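## Task

Put both timers with black round caps next to each other on a single one of the tops beside the arms, and put both black-handled espresso tampers next to each other on a single top. All four must keep their present upright orientation, with each base resting entirely on its top. Every other object must finish resting directly on the top it occupies now. Nothing may end up inside the slot on top of a weight, or the attempt fails. The result has to hold without any robot supporting it. At the end, open the grippers and move the arms away.

## Robot and tools

Robots and cameras: four identical i2rt Big YAM arms named arm1, arm2, arm3 and arm4. Each has six revolute joints, a two-finger gripper and a wrist camera (arm1_cam_wrist through arm4_cam_wrist, fisheye, 616x616 pixels). With joints 1 and 6 at 0 and the hand level and pointing forward, the wrist camera rides on top of the hand looking toward the fingertips. Two fixed room cameras, room_a and room_b, give 896x504 views. The hand reaches roughly 1.0 m from the joint 1 axis. Loose objects may occasionally get a brief shove from outside.

Frames: one shared scene frame, origin on the floor, +z upward. The hand point is midway between the fingertips; the hand z axis runs along the fingers and the fingers close along its y axis. Foot poses are never printed, and all commands are in joint space, so there is no Cartesian target to send.

execute_actions: argument actions is a list holding zero or one action. An action is an object keyed by arm name; under each name goes joints, an object of absolute joint targets, not offsets. Keys and ranges: joint1_rad -2.879 to 2.879 (rotates the whole arm about its foot, positive counter-clockwise seen from above, 0 means extending toward where the foot faces); joint2_rad 0 to 3.141 (shoulder; 0 has the upper arm lying back roughly level, increasing lifts it and brings it forward); joint3_rad 0 to 3.019 (elbow; 0 is fully folded, increasing opens it); joint4_rad -1.692 to 1.57 (hand pitch, positive tips fingers up); joint5_rad -1.57 to 1.57 (hand sideways swing, positive toward the arm's right); joint6_rad -2.094 to 2.094 (hand roll, positive clockwise viewed from behind the hand). These are radians. gripper_m is the fingertip gap in metres, 0 to 0.093. Tolerances counted as reached: ±0.045, ±0.14, ±0.09, ±0.055, ±0.03, ±0.035 rad and ±0.003 m. All named motions start together and may finish at different moments, so the hand can sweep an unexpected path. An action runs at most 15 s. A joint or arm you leave out may still be driving toward an earlier target. Any unknown key or out-of-range number rejects the whole call and nothing moves. Optional cameras: a list of camera names, or ["all"]/null/omitted for all, [] for none. An empty actions list only reports state and images.

Results: each robot's state with joint_positions and joint_status, plus images whose order is listed on the pictures line. joint_status words: off_target (stopped short, may still be pushing); contact_stop or time_out (target dropped, joint holds where it stopped, except a timed-out joint may keep pushing toward a target at most 0.375, 0.375, 0.113, 0.225, 0.075, 0.3 rad from its current spot for joints 1 to 6, and will move there if freed); not_followed (a built-in collision check withheld that arm's joint targets; a line joint command not followed, usually with a cause: line, appears; the gripper part still runs, and withheld targets may be retried on later actions until replaced by passable ones). on_its_own lists what the arm does without this call's command; held at means the target being held, not the position. To stop a joint pushing, command it to its reported position. A tiny change from the current position may produce no motion, and a joint carrying a load slowly sags. If a call reports a stop, later motion, wait and finished_scene calls in the same reply are skipped.

Motor heat: sustained load heats motors, even while you think. A MOTOR HOT line appears from 85 °C; at 100 °C the whole arm and gripper go limp and fall (OVER-TEMPERATURE FAULT), and unfinished keys show limit_stop_at_motor_heat; resend them after cooling. Heat partly carries into the next scene.

wait: seconds from 0 to 10; commands nothing, returns state and images.

zoom_image: camera (one camera name) and region [x0, y0, x1, y1] in pixels of that camera's latest full image, origin top-left, no larger than 504 by 504. Only cameras present with full images in the latest result qualify.

finished_scene: scene is 1 or 2; it ends that scene for good after the last command is held and reports success, then gives the next scene's task. Replying without any tool call ends everything.

Cautions: the arms do not stop on contact and keep shoving, possibly hard, which can also overheat motors. A hard squeeze between two arms fails the task and ends the run; a hard collision can too. The inter-arm check may act late and ignores fingers, gripper housings and wrist cameras, and no state line reports arm-to-arm contact. Do not knock objects off the work area or onto the floor, do not let anything drop into a weight's top slot, and avoid drops, slips and slams. Arms act independently, so one blocked arm does not halt the others. Before ending, release the objects and move the arms clear.

Each tool is called as name(argument=value, ...) on one line, values as JSON.

## Session

I'll start by looking at the current state and all camera views.

execute_actions(actions=[])

Scene clock: 0.00 s.
arm1.joint_positions: joint1_rad=+0.297 joint2_rad=+0.337 joint3_rad=+1.700 joint4_rad=-1.593 joint5_rad=-0.181 joint6_rad=-0.641 gripper_m=+0.094
arm1.joint_status: not commanded
arm1.hand: x=+0.7116 y=+1.6622 z=+1.4050 quat_wxyz=(-0.278, +0.775, +0.108, -0.557) (m; scene frame)
arm2.joint_positions: joint1_rad=-0.262 joint2_rad=+0.524 joint3_rad=+1.695 joint4_rad=-1.342 joint5_rad=+0.178 joint6_rad=+0.385 gripper_m=+0.094
arm2.joint_status: not commanded
arm2.hand: x=-0.0712 y=+0.5118 z=+1.4299 quat_wxyz=(-0.076, +0.680, -0.353, -0.638) (m; scene frame)
arm3.joint_positions: joint1_rad=+0.870 joint2_rad=+0.265 joint3_rad=+1.685 joint4_rad=-1.188 joint5_rad=+0.232 joint6_rad=-0.289 gripper_m=+0.094
arm3.joint_status: not commanded
arm3.hand: x=+0.2576 y=-1.0241 z=+1.4924 quat_wxyz=(-0.583, +0.508, -0.360, -0.522) (m; scene frame)
arm4.joint_positions: joint1_rad=+0.152 joint2_rad=+0.403 joint3_rad=+1.691 joint4_rad=-1.192 joint5_rad=-0.211 joint6_rad=+0.207 gripper_m=+0.095
arm4.joint_status: not commanded
arm4.hand: x=-0.9254 y=-1.1578 z=+1.5000 quat_wxyz=(-0.605, -0.485, -0.462, +0.429) (m; scene frame)
pictures: arm1_cam_wrist, arm2_cam_wrist, arm3_cam_wrist, arm4_cam_wrist, room_a, room_b
Images, in order (width x height): arm1_cam_wrist 616x616, arm2_cam_wrist 616x616, arm3_cam_wrist 616x616, arm4_cam_wrist 616x616, room_a 896x504, room_b 896x504.

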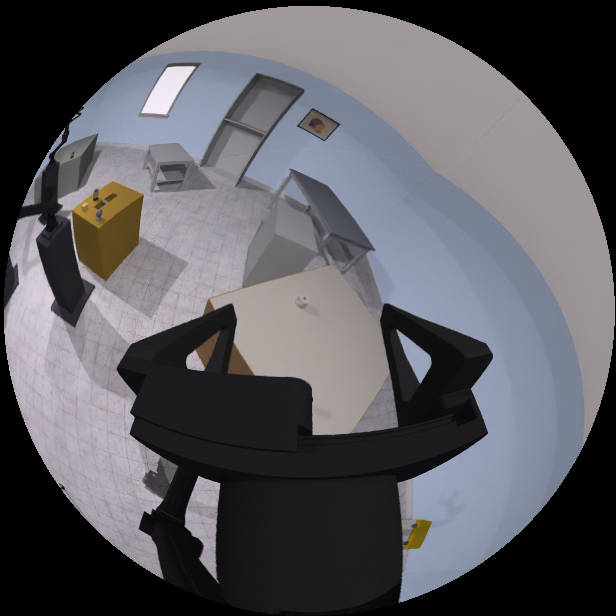

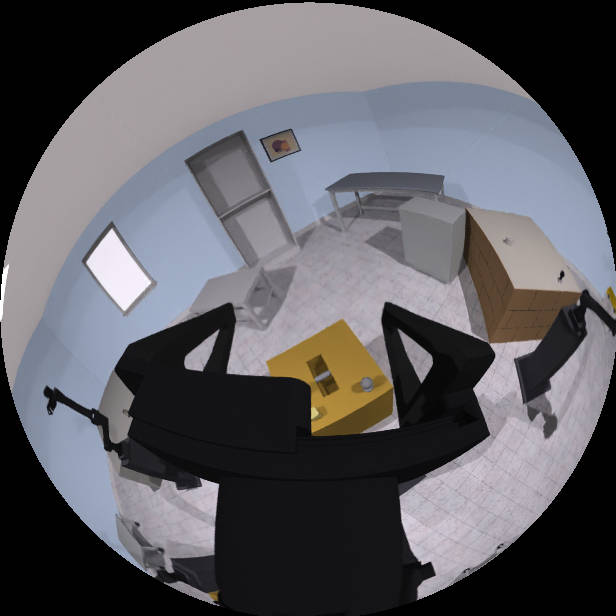

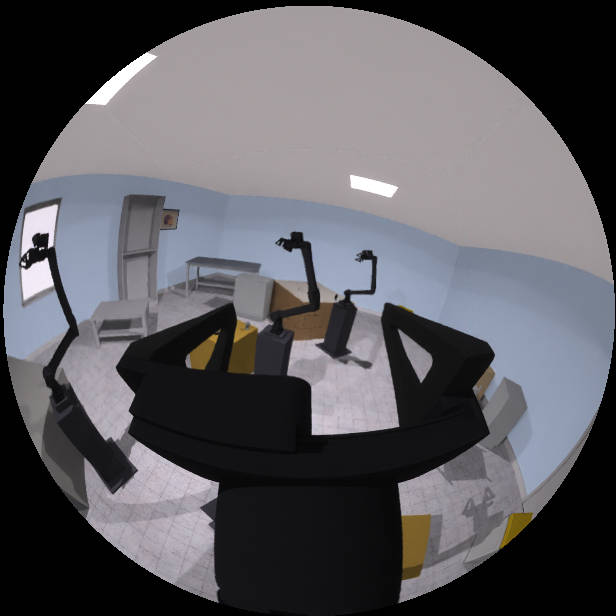

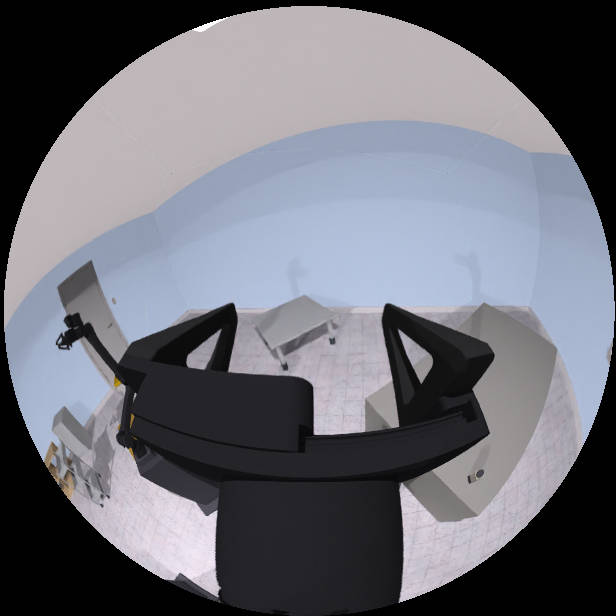

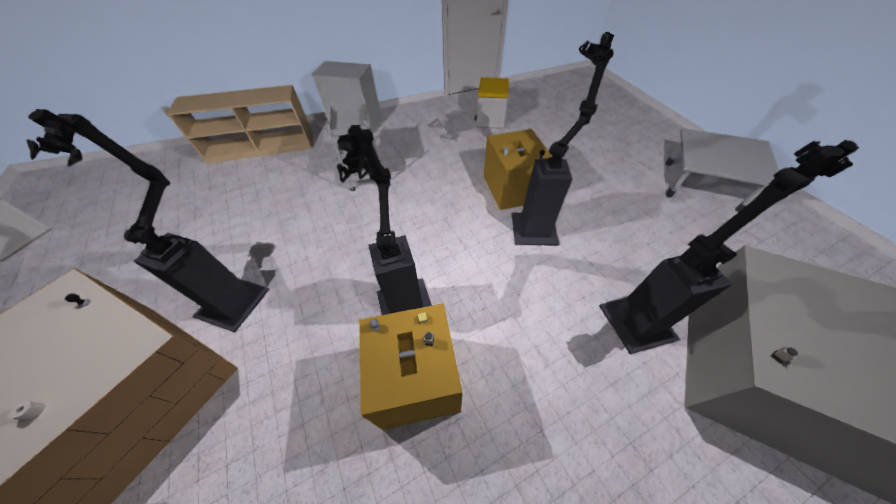

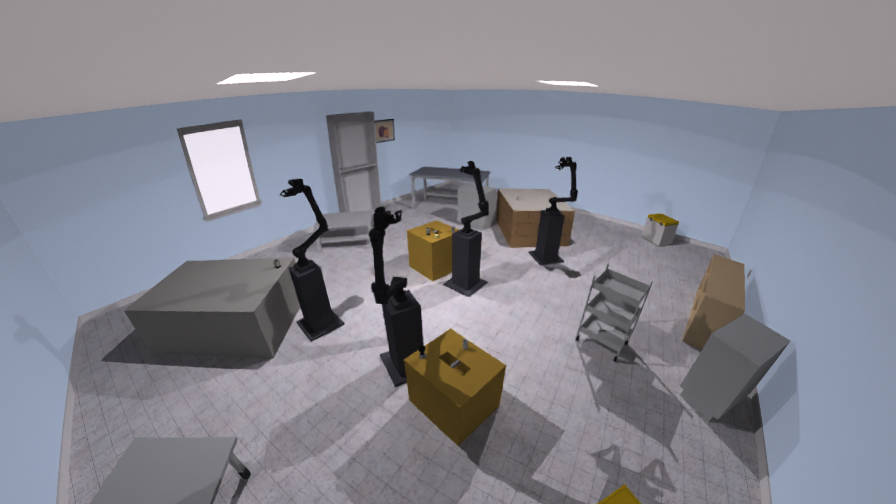

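zoom_image(camera="room_a", region=[340, 290, 480, 400])

zoom_image(camera="room_a", region=[470, 120, 580, 200])

zoom_image(camera="room_a", region=[0, 260, 200, 440])

zoom_image(camera="room_a", region=[720, 310, 860, 410])

zoom_image(camera="room_b", region=[380, 310, 520, 410])

Region (340, 290, 480, 400) of room_a's 896x504 image, scaled by 3.600, with more detail than that image has; it fills the top 396 rows of this view, and the rest is white.

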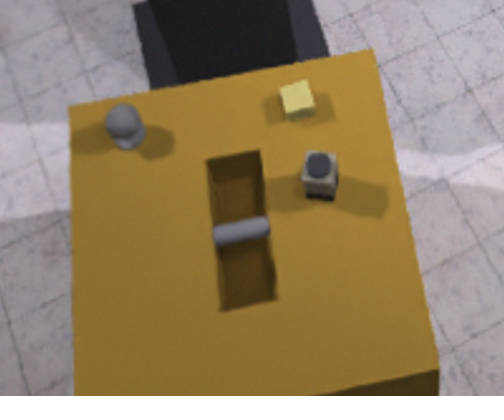

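Region (470, 120, 580, 200) of room_a's 896x504 image, scaled by 4.582, with more detail than that image has; it fills the top 367 rows of this view, and the rest is white.

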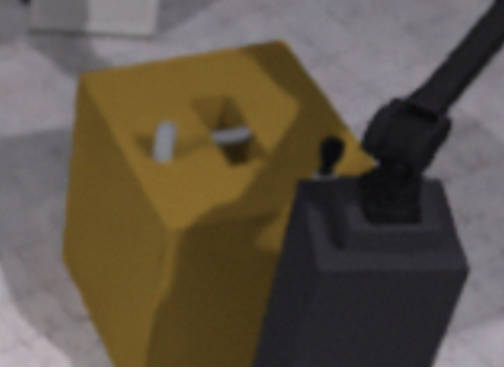

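Region (0, 260, 200, 440) of room_a's 896x504 image, scaled by 2.520, with more detail than that image has; it fills the top 454 rows of this view, and the rest is white.

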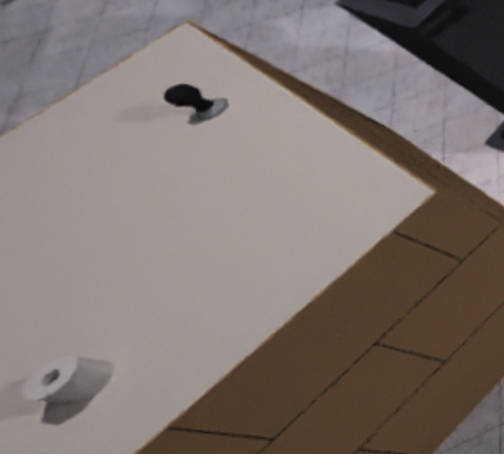

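Region (720, 310, 860, 410) of room_a's 896x504 image, scaled by 3.600, with more detail than that image has; it fills the top 360 rows of this view, and the rest is white.

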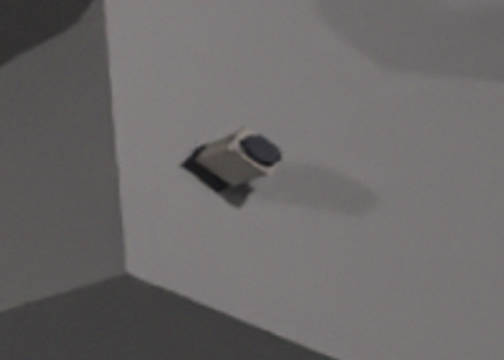

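Region (380, 310, 520, 410) of room_b's 896x504 image, scaled by 3.600, with more detail than that image has; it fills the top 360 rows of this view, and the rest is white.

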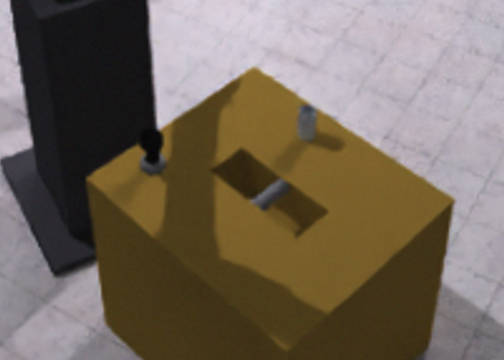

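execute_actions(actions=[{"arm1": {"joints": {"joint4_rad": -0.6}}, "arm2": {"joints": {"joint3_rad": 1.0}}, "arm3": {"joints": {"joint2_rad": 1.0}}, "arm4": {"joints": {"joint5_rad": 0.8}}}], cameras=["arm2_cam_wrist", "arm4_cam_wrist", "room_a"])

Scene clock: 41.00 s.
arm1.joint_positions: joint1_rad=+0.297 joint2_rad=+0.337 joint3_rad=+1.700 joint4_rad=-0.619 joint5_rad=-0.181 joint6_rad=-0.641 gripper_m=+0.094
arm1.joint_status: all done
arm1.hand: x=+0.7617 y=+1.6336 z=+1.6251 quat_wxyz=(-0.466, +0.394, +0.110, -0.785) (m; scene frame)
arm2.joint_positions: joint1_rad=-0.262 joint2_rad=+0.527 joint3_rad=+1.000 joint4_rad=-1.342 joint5_rad=+0.178 joint6_rad=+0.385 gripper_m=+0.094
arm2.joint_status: all done
arm2.hand: x=-0.1709 y=+0.5533 z=+1.1085 quat_wxyz=(-0.085, +0.850, -0.395, -0.339) (m; scene frame)
arm3.joint_positions: joint1_rad=+0.870 joint2_rad=+0.998 joint3_rad=+1.673 joint4_rad=-1.188 joint5_rad=+0.232 joint6_rad=-0.289 gripper_m=+0.094
arm3.joint_status: all done
arm3.hand: x=+0.1121 y=-0.6343 z=+1.3716 quat_wxyz=(-0.414, +0.739, -0.438, -0.302) (m; scene frame)
arm4.joint_positions: joint1_rad=+0.152 joint2_rad=+0.403 joint3_rad=+1.691 joint4_rad=-1.192 joint5_rad=+0.798 joint6_rad=+0.207 gripper_m=+0.095
arm4.joint_status: all done
arm4.hand: x=-1.0808 y=-1.0995 z=+1.4940 quat_wxyz=(-0.347, -0.668, -0.142, +0.643) (m; scene frame)
pictures: arm2_cam_wrist, arm4_cam_wrist, room_a
Images, in order (width x height): arm2_cam_wrist 616x616, arm4_cam_wrist 616x616, room_a 896x504.

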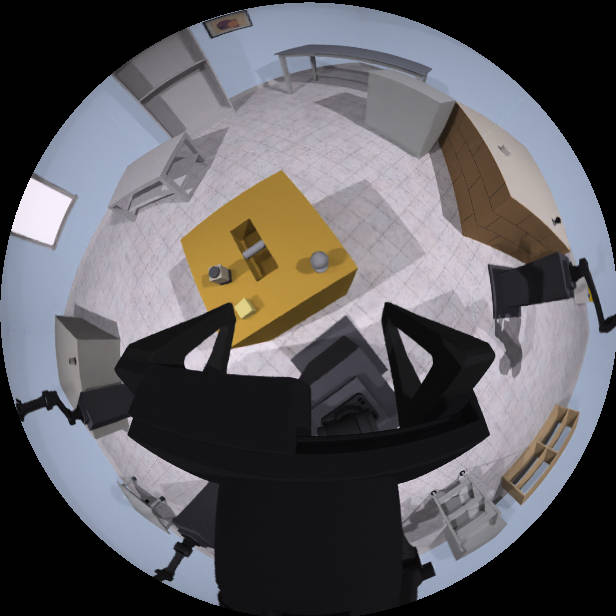

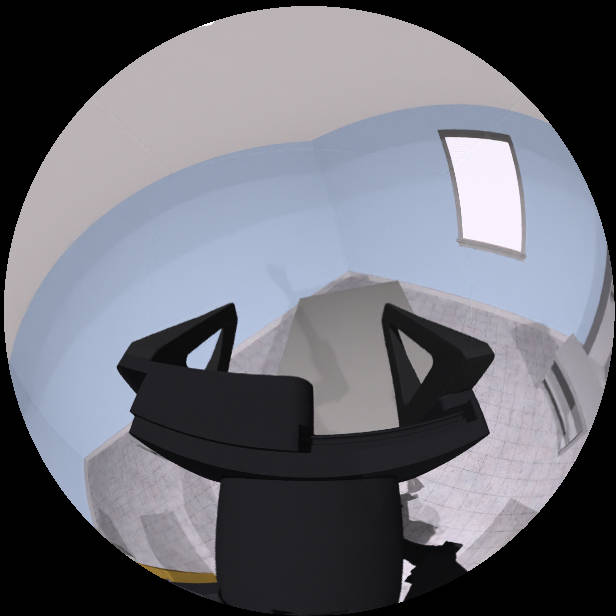

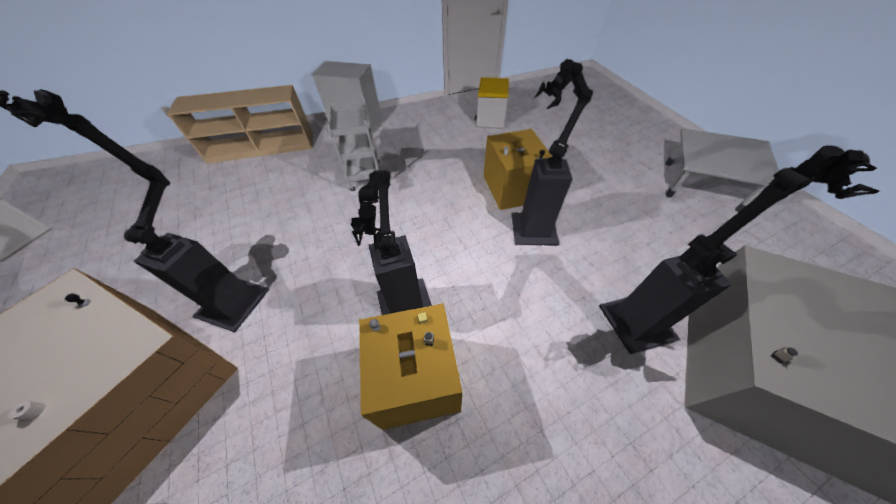

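zoom_image(camera="arm2_cam_wrist", region=[170, 160, 410, 400])

Region (170, 160, 410, 400) of arm2_cam_wrist's 616x616 image, scaled by 2.100, with more detail than that image has.

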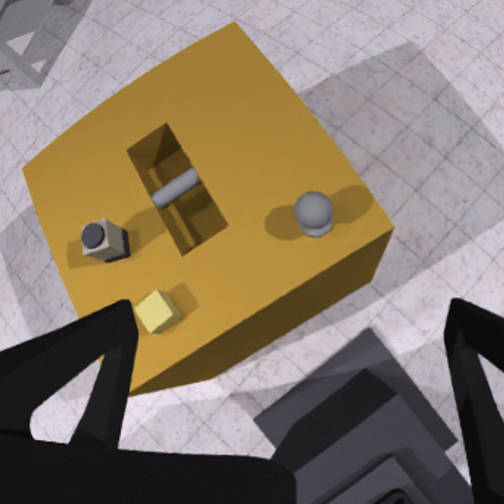

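execute_actions(actions=[{"arm1": {"joints": {"joint1_rad": -0.4, "joint2_rad": 0.45, "joint3_rad": 1.05, "joint4_rad": -1.4, "joint5_rad": 0.0, "joint6_rad": 0.0}}, "arm2": {"joints": {"joint1_rad": 0.2, "joint2_rad": 0.9, "joint3_rad": 1.2, "joint4_rad": -1.3, "joint5_rad": 0.0, "joint6_rad": 0.0}}, "arm3": {"joints": {"joint1_rad": -0.55, "joint2_rad": 0.45, "joint3_rad": 1.05, "joint4_rad": -1.4, "joint5_rad": 0.0, "joint6_rad": 0.0}}, "arm4": {"joints": {"joint1_rad": -1.0, "joint2_rad": 0.45, "joint3_rad": 1.05, "joint4_rad": -1.4, "joint5_rad": 0.0, "joint6_rad": 0.0}}}])

Scene clock: 157.83 s.
arm1.joint_positions: joint1_rad=-0.394 joint2_rad=+0.456 joint3_rad=+1.054 joint4_rad=-1.388 joint5_rad=-0.003 joint6_rad=-0.015 gripper_m=+0.094
arm1.joint_status: all done
arm1.hand: x=+0.6565 y=+1.8750 z=+1.1661 quat_wxyz=(-0.217, +0.767, -0.516, -0.314) (m; scene frame)
arm2.joint_positions: joint1_rad=+0.196 joint2_rad=+0.901 joint3_rad=+1.169 joint4_rad=-1.310 joint5_rad=+0.001 joint6_rad=+0.014 gripper_m=+0.094
arm2.joint_status: all done
arm2.hand: x=-0.3094 y=+0.4205 z=+1.1000 quat_wxyz=(+0.011, +0.965, +0.011, -0.261) (m; scene frame)
arm3.joint_positions: joint1_rad=-0.542 joint2_rad=+0.451 joint3_rad=+1.051 joint4_rad=-1.397 joint5_rad=+0.001 joint6_rad=-0.007 gripper_m=+0.094
arm3.joint_status: all done
arm3.hand: x=+0.3776 y=-0.9099 z=+1.1596 quat_wxyz=(-0.362, +0.237, -0.897, -0.096) (m; scene frame)
arm4.joint_positions: joint1_rad=-0.996 joint2_rad=+0.454 joint3_rad=+1.041 joint4_rad=-1.387 joint5_rad=+0.002 joint6_rad=+0.014 gripper_m=+0.095
arm4.joint_status: all done
arm4.hand: x=-1.1437 y=-1.1794 z=+1.1601 quat_wxyz=(-0.072, -0.914, -0.156, +0.367) (m; scene frame)
pictures: arm1_cam_wrist, arm2_cam_wrist, arm3_cam_wrist, arm4_cam_wrist, room_a, room_b
Images, in order (width x height): arm1_cam_wrist 616x616, arm2_cam_wrist 616x616, arm3_cam_wrist 616x616, arm4_cam_wrist 616x616, room_a 896x504, room_b 896x504.

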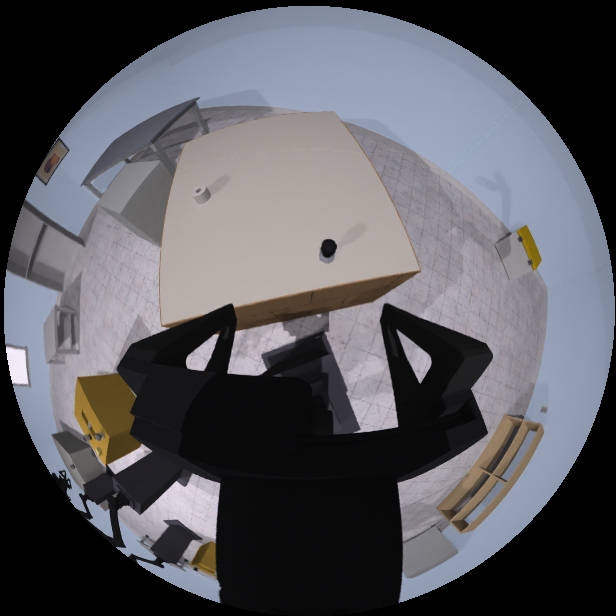

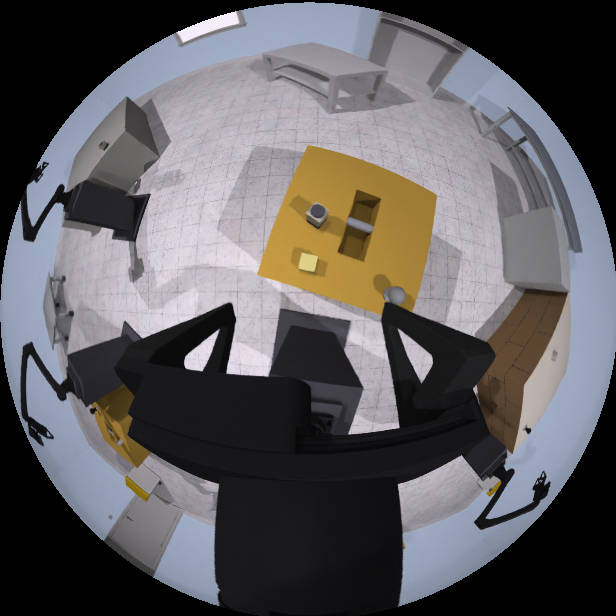

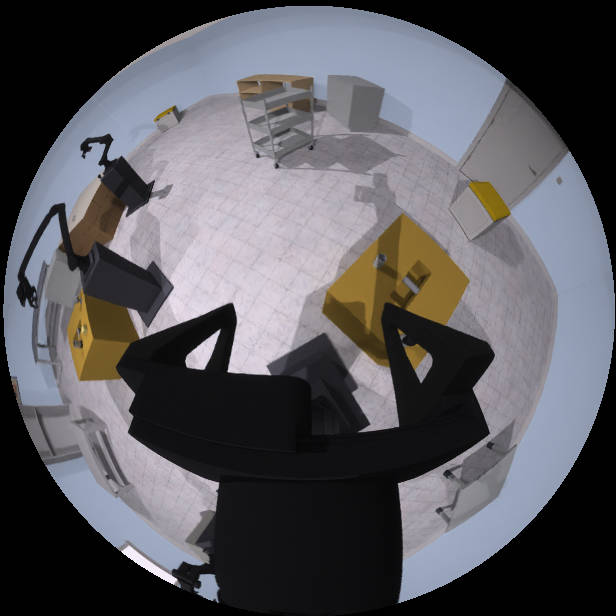

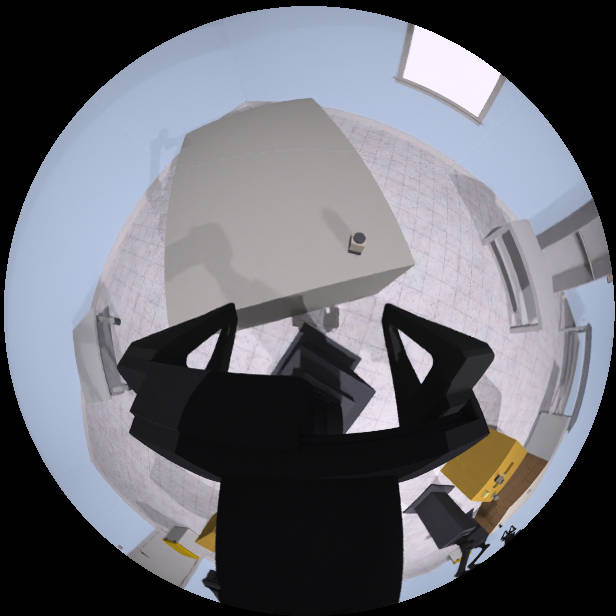

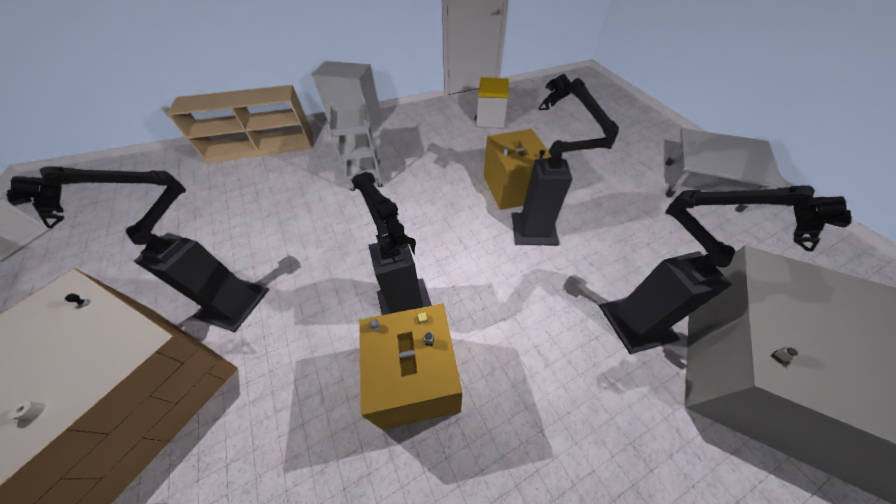

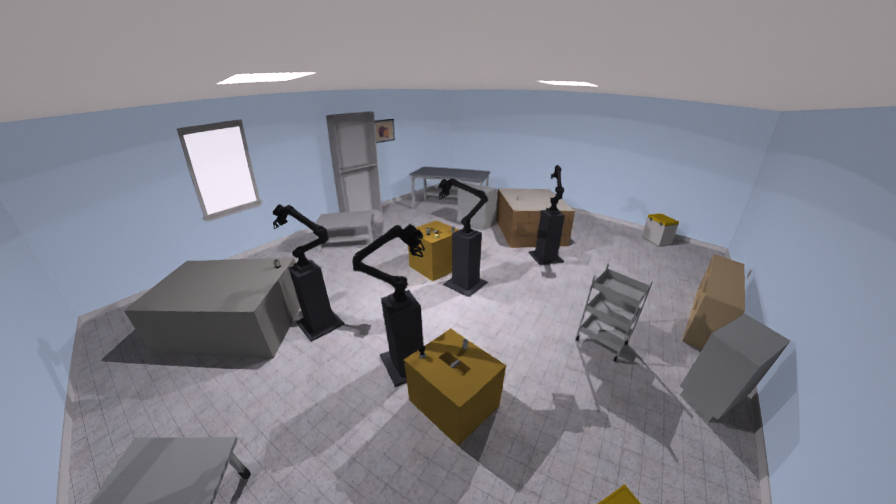

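zoom_image(camera="arm1_cam_wrist", region=[270, 200, 430, 360])

zoom_image(camera="arm4_cam_wrist", region=[270, 200, 430, 360])

zoom_image(camera="arm2_cam_wrist", region=[250, 140, 450, 340])

zoom_image(camera="arm3_cam_wrist", region=[310, 200, 490, 380])

Region (270, 200, 430, 360) of arm1_cam_wrist's 616x616 image, scaled by 3.150, with more detail than that image has.

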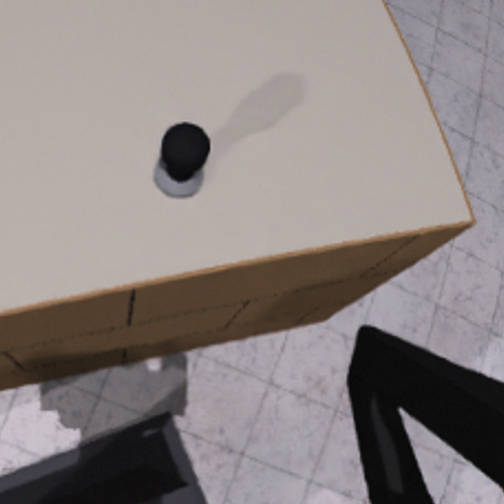

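Region (270, 200, 430, 360) of arm4_cam_wrist's 616x616 image, scaled by 3.150, with more detail than that image has.

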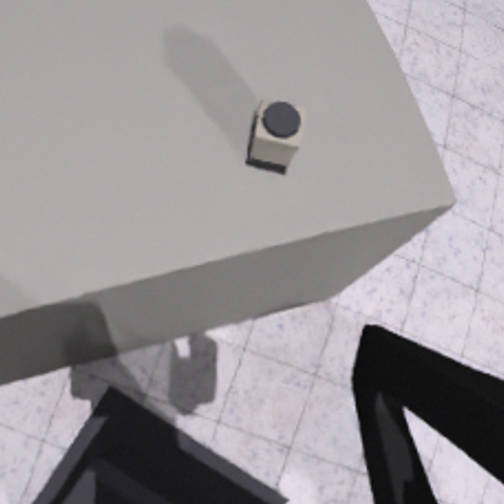

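Region (250, 140, 450, 340) of arm2_cam_wrist's 616x616 image, scaled by 2.520, with more detail than that image has.

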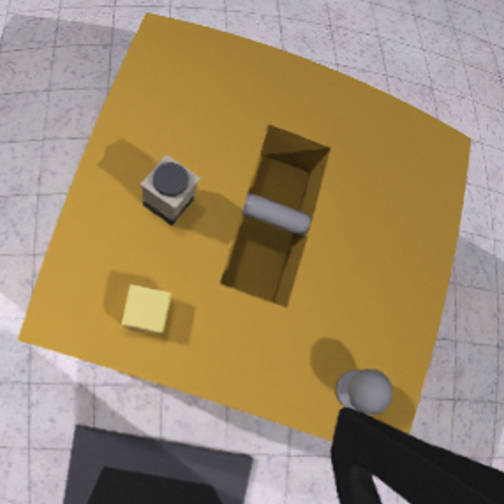

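Region (310, 200, 490, 380) of arm3_cam_wrist's 616x616 image, scaled by 2.800, with more detail than that image has.

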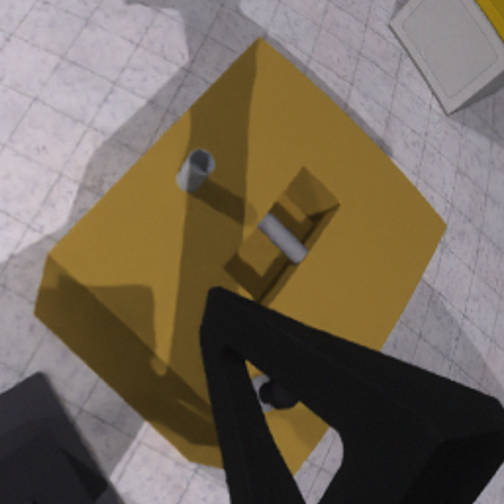

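execute_actions(actions=[{"arm2": {"joints": {"joint1_rad": -0.35, "joint2_rad": 1.70, "joint3_rad": 1.10, "joint4_rad": -0.45}}, "arm3": {"joints": {"joint1_rad": -1.62, "joint2_rad": 1.43, "joint3_rad": 0.79, "joint4_rad": -0.93}}, "arm4": {"joints": {"joint1_rad": -1.317, "joint2_rad": 1.45, "joint3_rad": 0.75, "joint4_rad": 0.2}}}], cameras=["arm2_cam_wrist", "arm3_cam_wrist", "arm4_cam_wrist", "room_a", "room_b"])

Scene clock: 279.67 s.
arm1.joint_positions: joint1_rad=-0.394 joint2_rad=+0.456 joint3_rad=+1.054 joint4_rad=-1.388 joint5_rad=-0.003 joint6_rad=-0.014 gripper_m=+0.094
arm1.joint_status: not commanded
arm1.hand: x=+0.6565 y=+1.8750 z=+1.1661 quat_wxyz=(-0.217, +0.767, -0.516, -0.314) (m; scene frame)
arm2.joint_positions: joint1_rad=-0.359 joint2_rad=+1.703 joint3_rad=+1.096 joint4_rad=-0.469 joint5_rad=+0.000 joint6_rad=+0.012 gripper_m=+0.094
arm2.joint_status: all done
arm2.hand: x=-0.4724 y=+0.7116 z=+0.8016 quat_wxyz=(-0.057, +0.936, -0.254, -0.236) (m; scene frame)
arm3.joint_positions: joint1_rad=-1.618 joint2_rad=+1.436 joint3_rad=+0.793 joint4_rad=-0.939 joint5_rad=-0.001 joint6_rad=-0.006 gripper_m=+0.094
arm3.joint_status: all done
arm3.hand: x=+0.4899 y=-1.1881 z=+0.8015 quat_wxyz=(+0.010, -0.274, -0.962, -0.001) (m; scene frame)
arm4.joint_positions: joint1_rad=-1.315 joint2_rad=+1.459 joint3_rad=+0.743 joint4_rad=+0.171 joint5_rad=+0.000 joint6_rad=+0.014 gripper_m=+0.095
arm4.joint_status: all done
arm4.hand: x=-1.4990 y=-1.1314 z=+0.9009 quat_wxyz=(-0.015, -0.873, -0.008, +0.488) (m; scene frame)
pictures: arm2_cam_wrist, arm3_cam_wrist, arm4_cam_wrist, room_a, room_b
Images, in order (width x height): arm2_cam_wrist 616x616, arm3_cam_wrist 616x616, arm4_cam_wrist 616x616, room_a 896x504, room_b 896x504.

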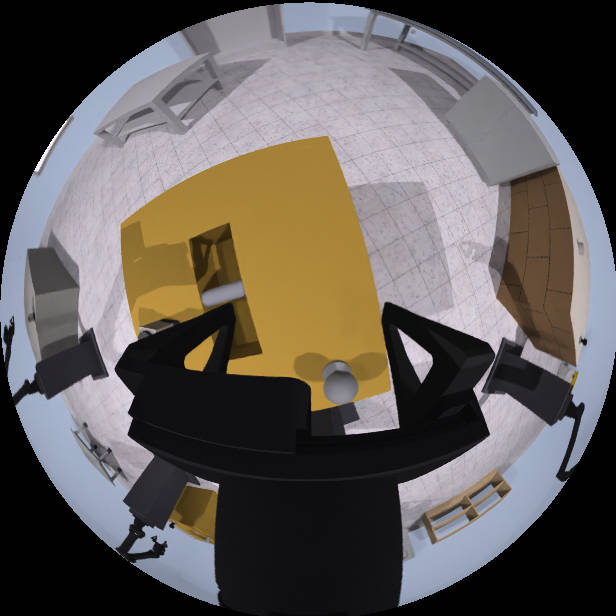

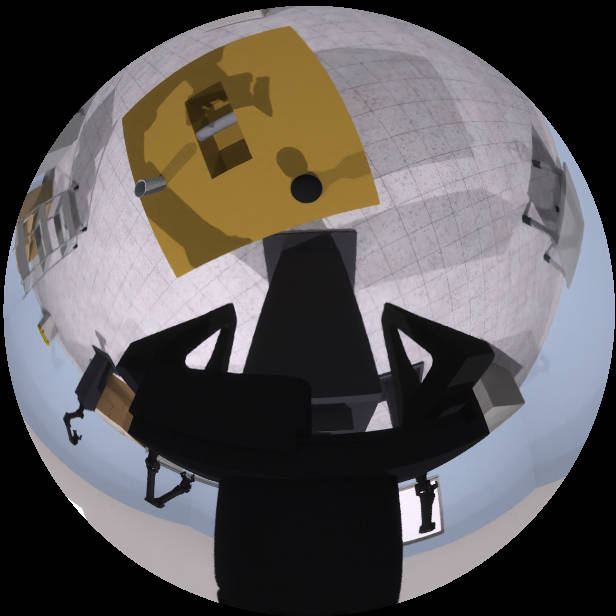

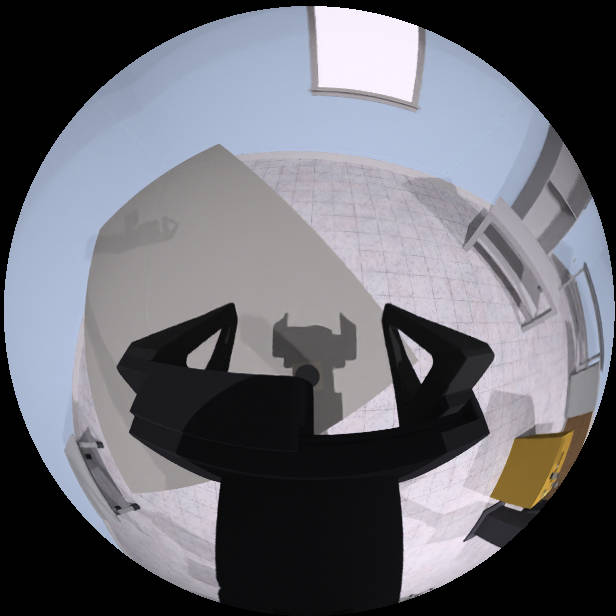

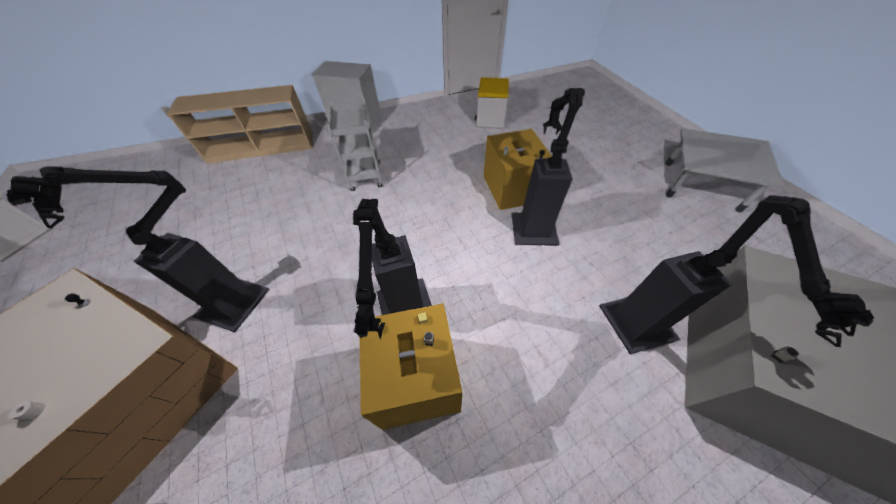

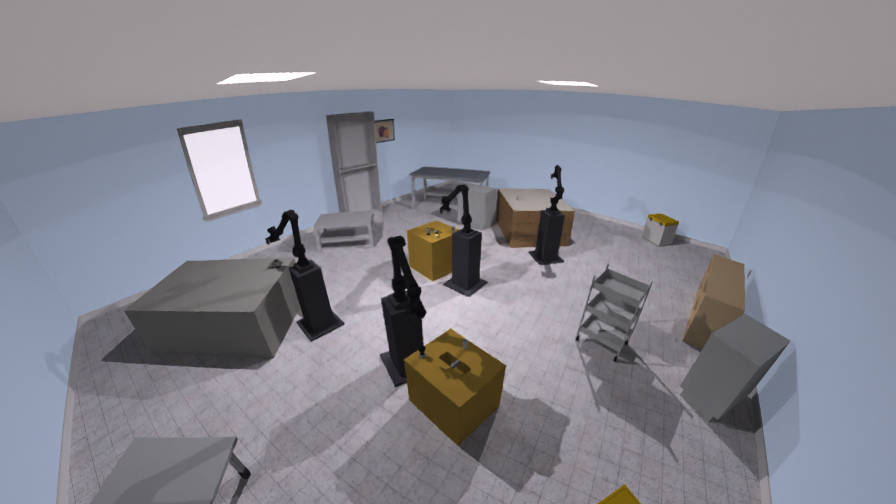

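zoom_image(camera="arm2_cam_wrist", region=[110, 125, 410, 425])

zoom_image(camera="arm3_cam_wrist", region=[110, 15, 400, 305])

zoom_image(camera="arm4_cam_wrist", region=[220, 290, 420, 450])

Region (110, 125, 410, 425) of arm2_cam_wrist's 616x616 image, scaled by 1.680, with more detail than that image has.

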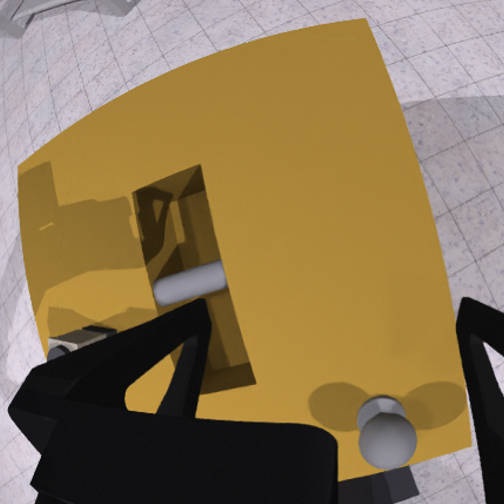

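Region (110, 15, 400, 305) of arm3_cam_wrist's 616x616 image, scaled by 1.738, with more detail than that image has.

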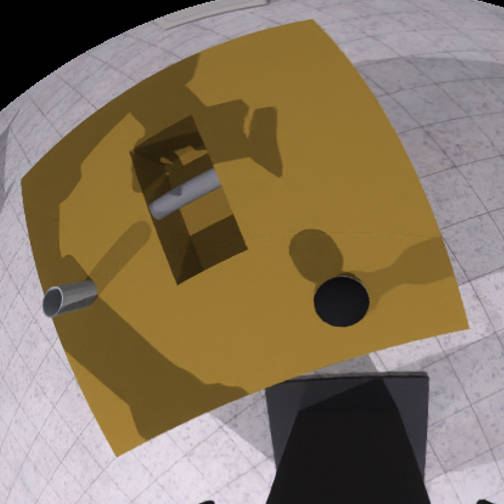

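Region (220, 290, 420, 450) of arm4_cam_wrist's 616x616 image, scaled by 2.520, with more detail than that image has; it fills the top 403 rows of this view, and the rest is white.

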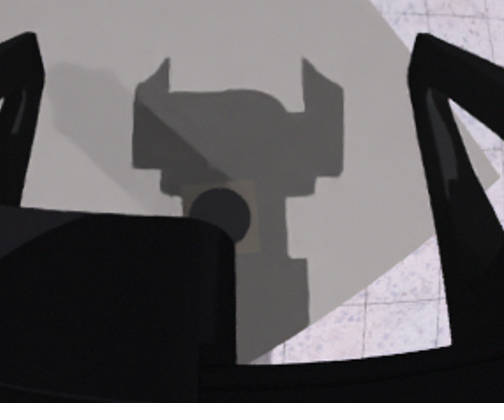

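execute_actions(actions=[{"arm2": {"joints": {"joint1_rad": 1.148, "joint2_rad": 1.45}}, "arm3": {"joints": {"joint1_rad": -1.602, "joint2_rad": 1.716, "joint3_rad": 0.858, "joint4_rad": -0.69}}, "arm4": {"joints": {"joint2_rad": 1.897, "joint3_rad": 0.607, "joint4_rad": 0.80}}}], cameras=["arm3_cam_wrist", "arm4_cam_wrist", "room_a", "room_b"])

Scene clock: 365.60 s.
arm1.joint_positions: joint1_rad=-0.394 joint2_rad=+0.456 joint3_rad=+1.054 joint4_rad=-1.388 joint5_rad=-0.003 joint6_rad=-0.014 gripper_m=+0.094
arm1.joint_status: not commanded
arm1.hand: x=+0.6565 y=+1.8750 z=+1.1661 quat_wxyz=(-0.217, +0.767, -0.516, -0.314) (m; scene frame)
arm2.joint_positions: joint1_rad=+1.152 joint2_rad=+1.451 joint3_rad=+1.096 joint4_rad=-0.459 joint5_rad=-0.001 joint6_rad=+0.012 gripper_m=+0.094
arm2.joint_status: all done
arm2.hand: x=-0.2874 y=-0.0474 z=+0.9488 quat_wxyz=(+0.183, +0.818, +0.438, -0.325) (m; scene frame)
arm3.joint_positions: joint1_rad=-1.613 joint2_rad=+1.730 joint3_rad=+0.827 joint4_rad=-0.700 joint5_rad=-0.001 joint6_rad=-0.006 gripper_m=+0.094
arm3.joint_status: all done
arm3.hand: x=+0.5205 y=-1.2060 z=+0.7091 quat_wxyz=(+0.020, -0.272, -0.962, -0.004) (m; scene frame)
arm4.joint_positions: joint1_rad=-1.315 joint2_rad=+1.905 joint3_rad=+0.598 joint4_rad=+0.771 joint5_rad=+0.000 joint6_rad=+0.014 gripper_m=+0.095
arm4.joint_status: all done
arm4.hand: x=-1.4740 y=-1.1316 z=+0.7366 quat_wxyz=(-0.015, -0.870, -0.008, +0.492) (m; scene frame)
pictures: arm3_cam_wrist, arm4_cam_wrist, room_a, room_b
Images, in order (width x height): arm3_cam_wrist 616x616, arm4_cam_wrist 616x616, room_a 896x504, room_b 896x504.

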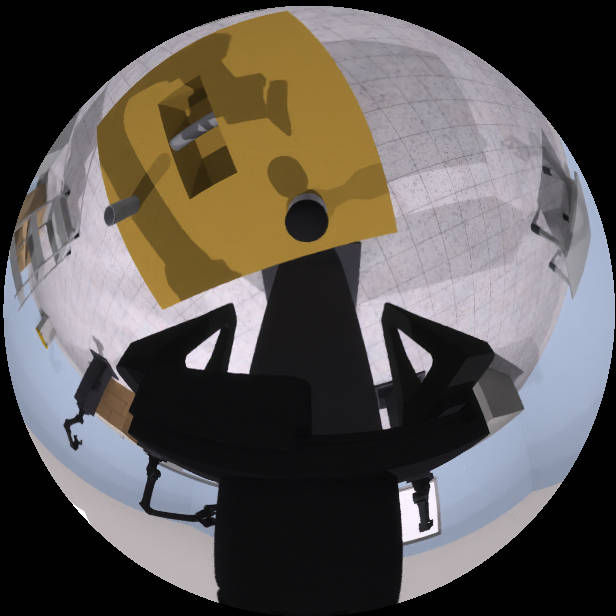

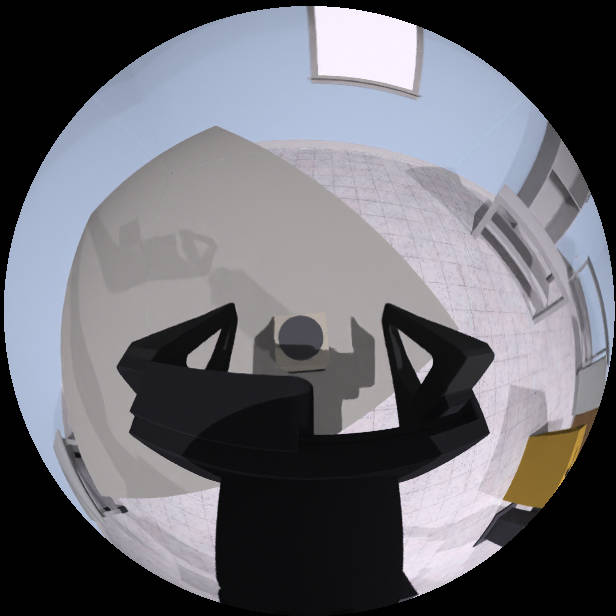

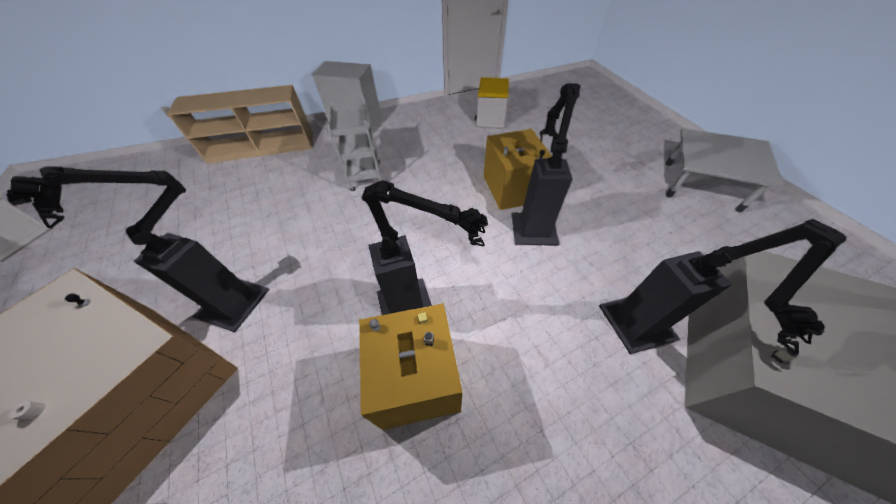

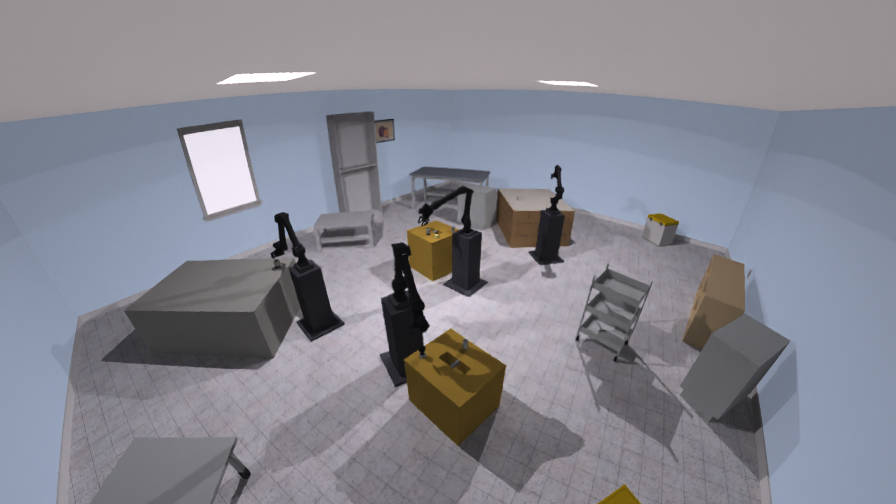

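zoom_image(camera="arm3_cam_wrist", region=[230, 150, 400, 320])

zoom_image(camera="arm4_cam_wrist", region=[220, 290, 400, 440])

zoom_image(camera="room_a", region=[740, 280, 850, 390])

zoom_image(camera="room_b", region=[245, 205, 325, 285])

Region (230, 150, 400, 320) of arm3_cam_wrist's 616x616 image, scaled by 2.965, with more detail than that image has.

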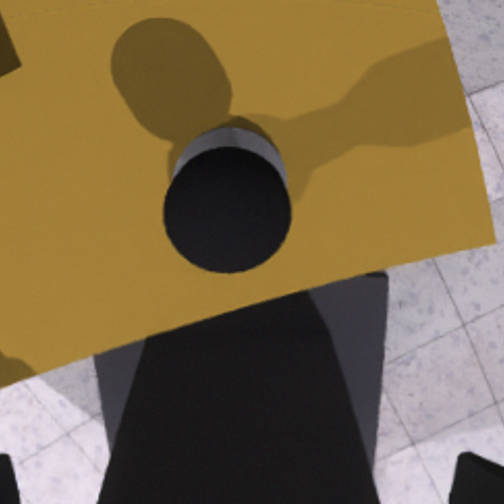

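Region (220, 290, 400, 440) of arm4_cam_wrist's 616x616 image, scaled by 2.800, with more detail than that image has.

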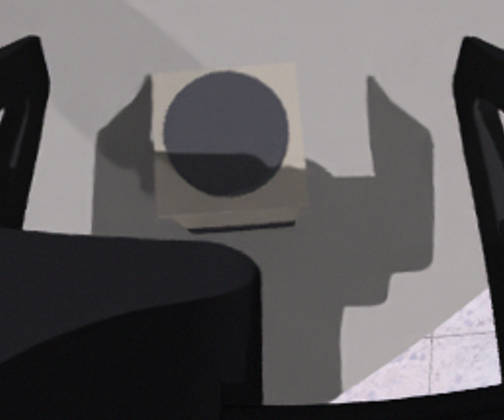

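Region (740, 280, 850, 390) of room_a's 896x504 image, scaled by 4.582, with more detail than that image has.

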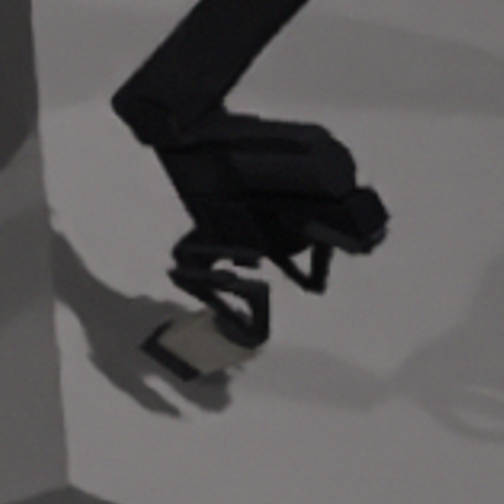

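Region (245, 205, 325, 285) of room_b's 896x504 image, scaled by 6.300, with more detail than that image has.

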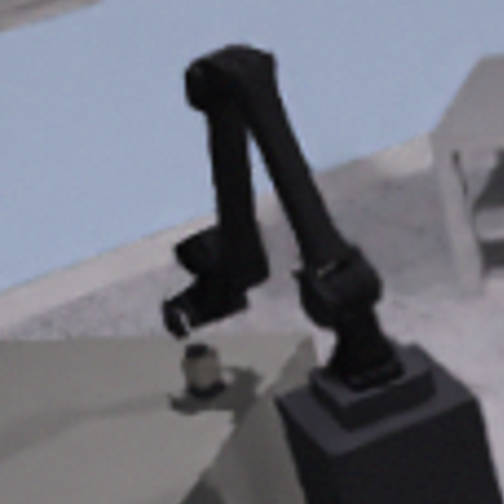

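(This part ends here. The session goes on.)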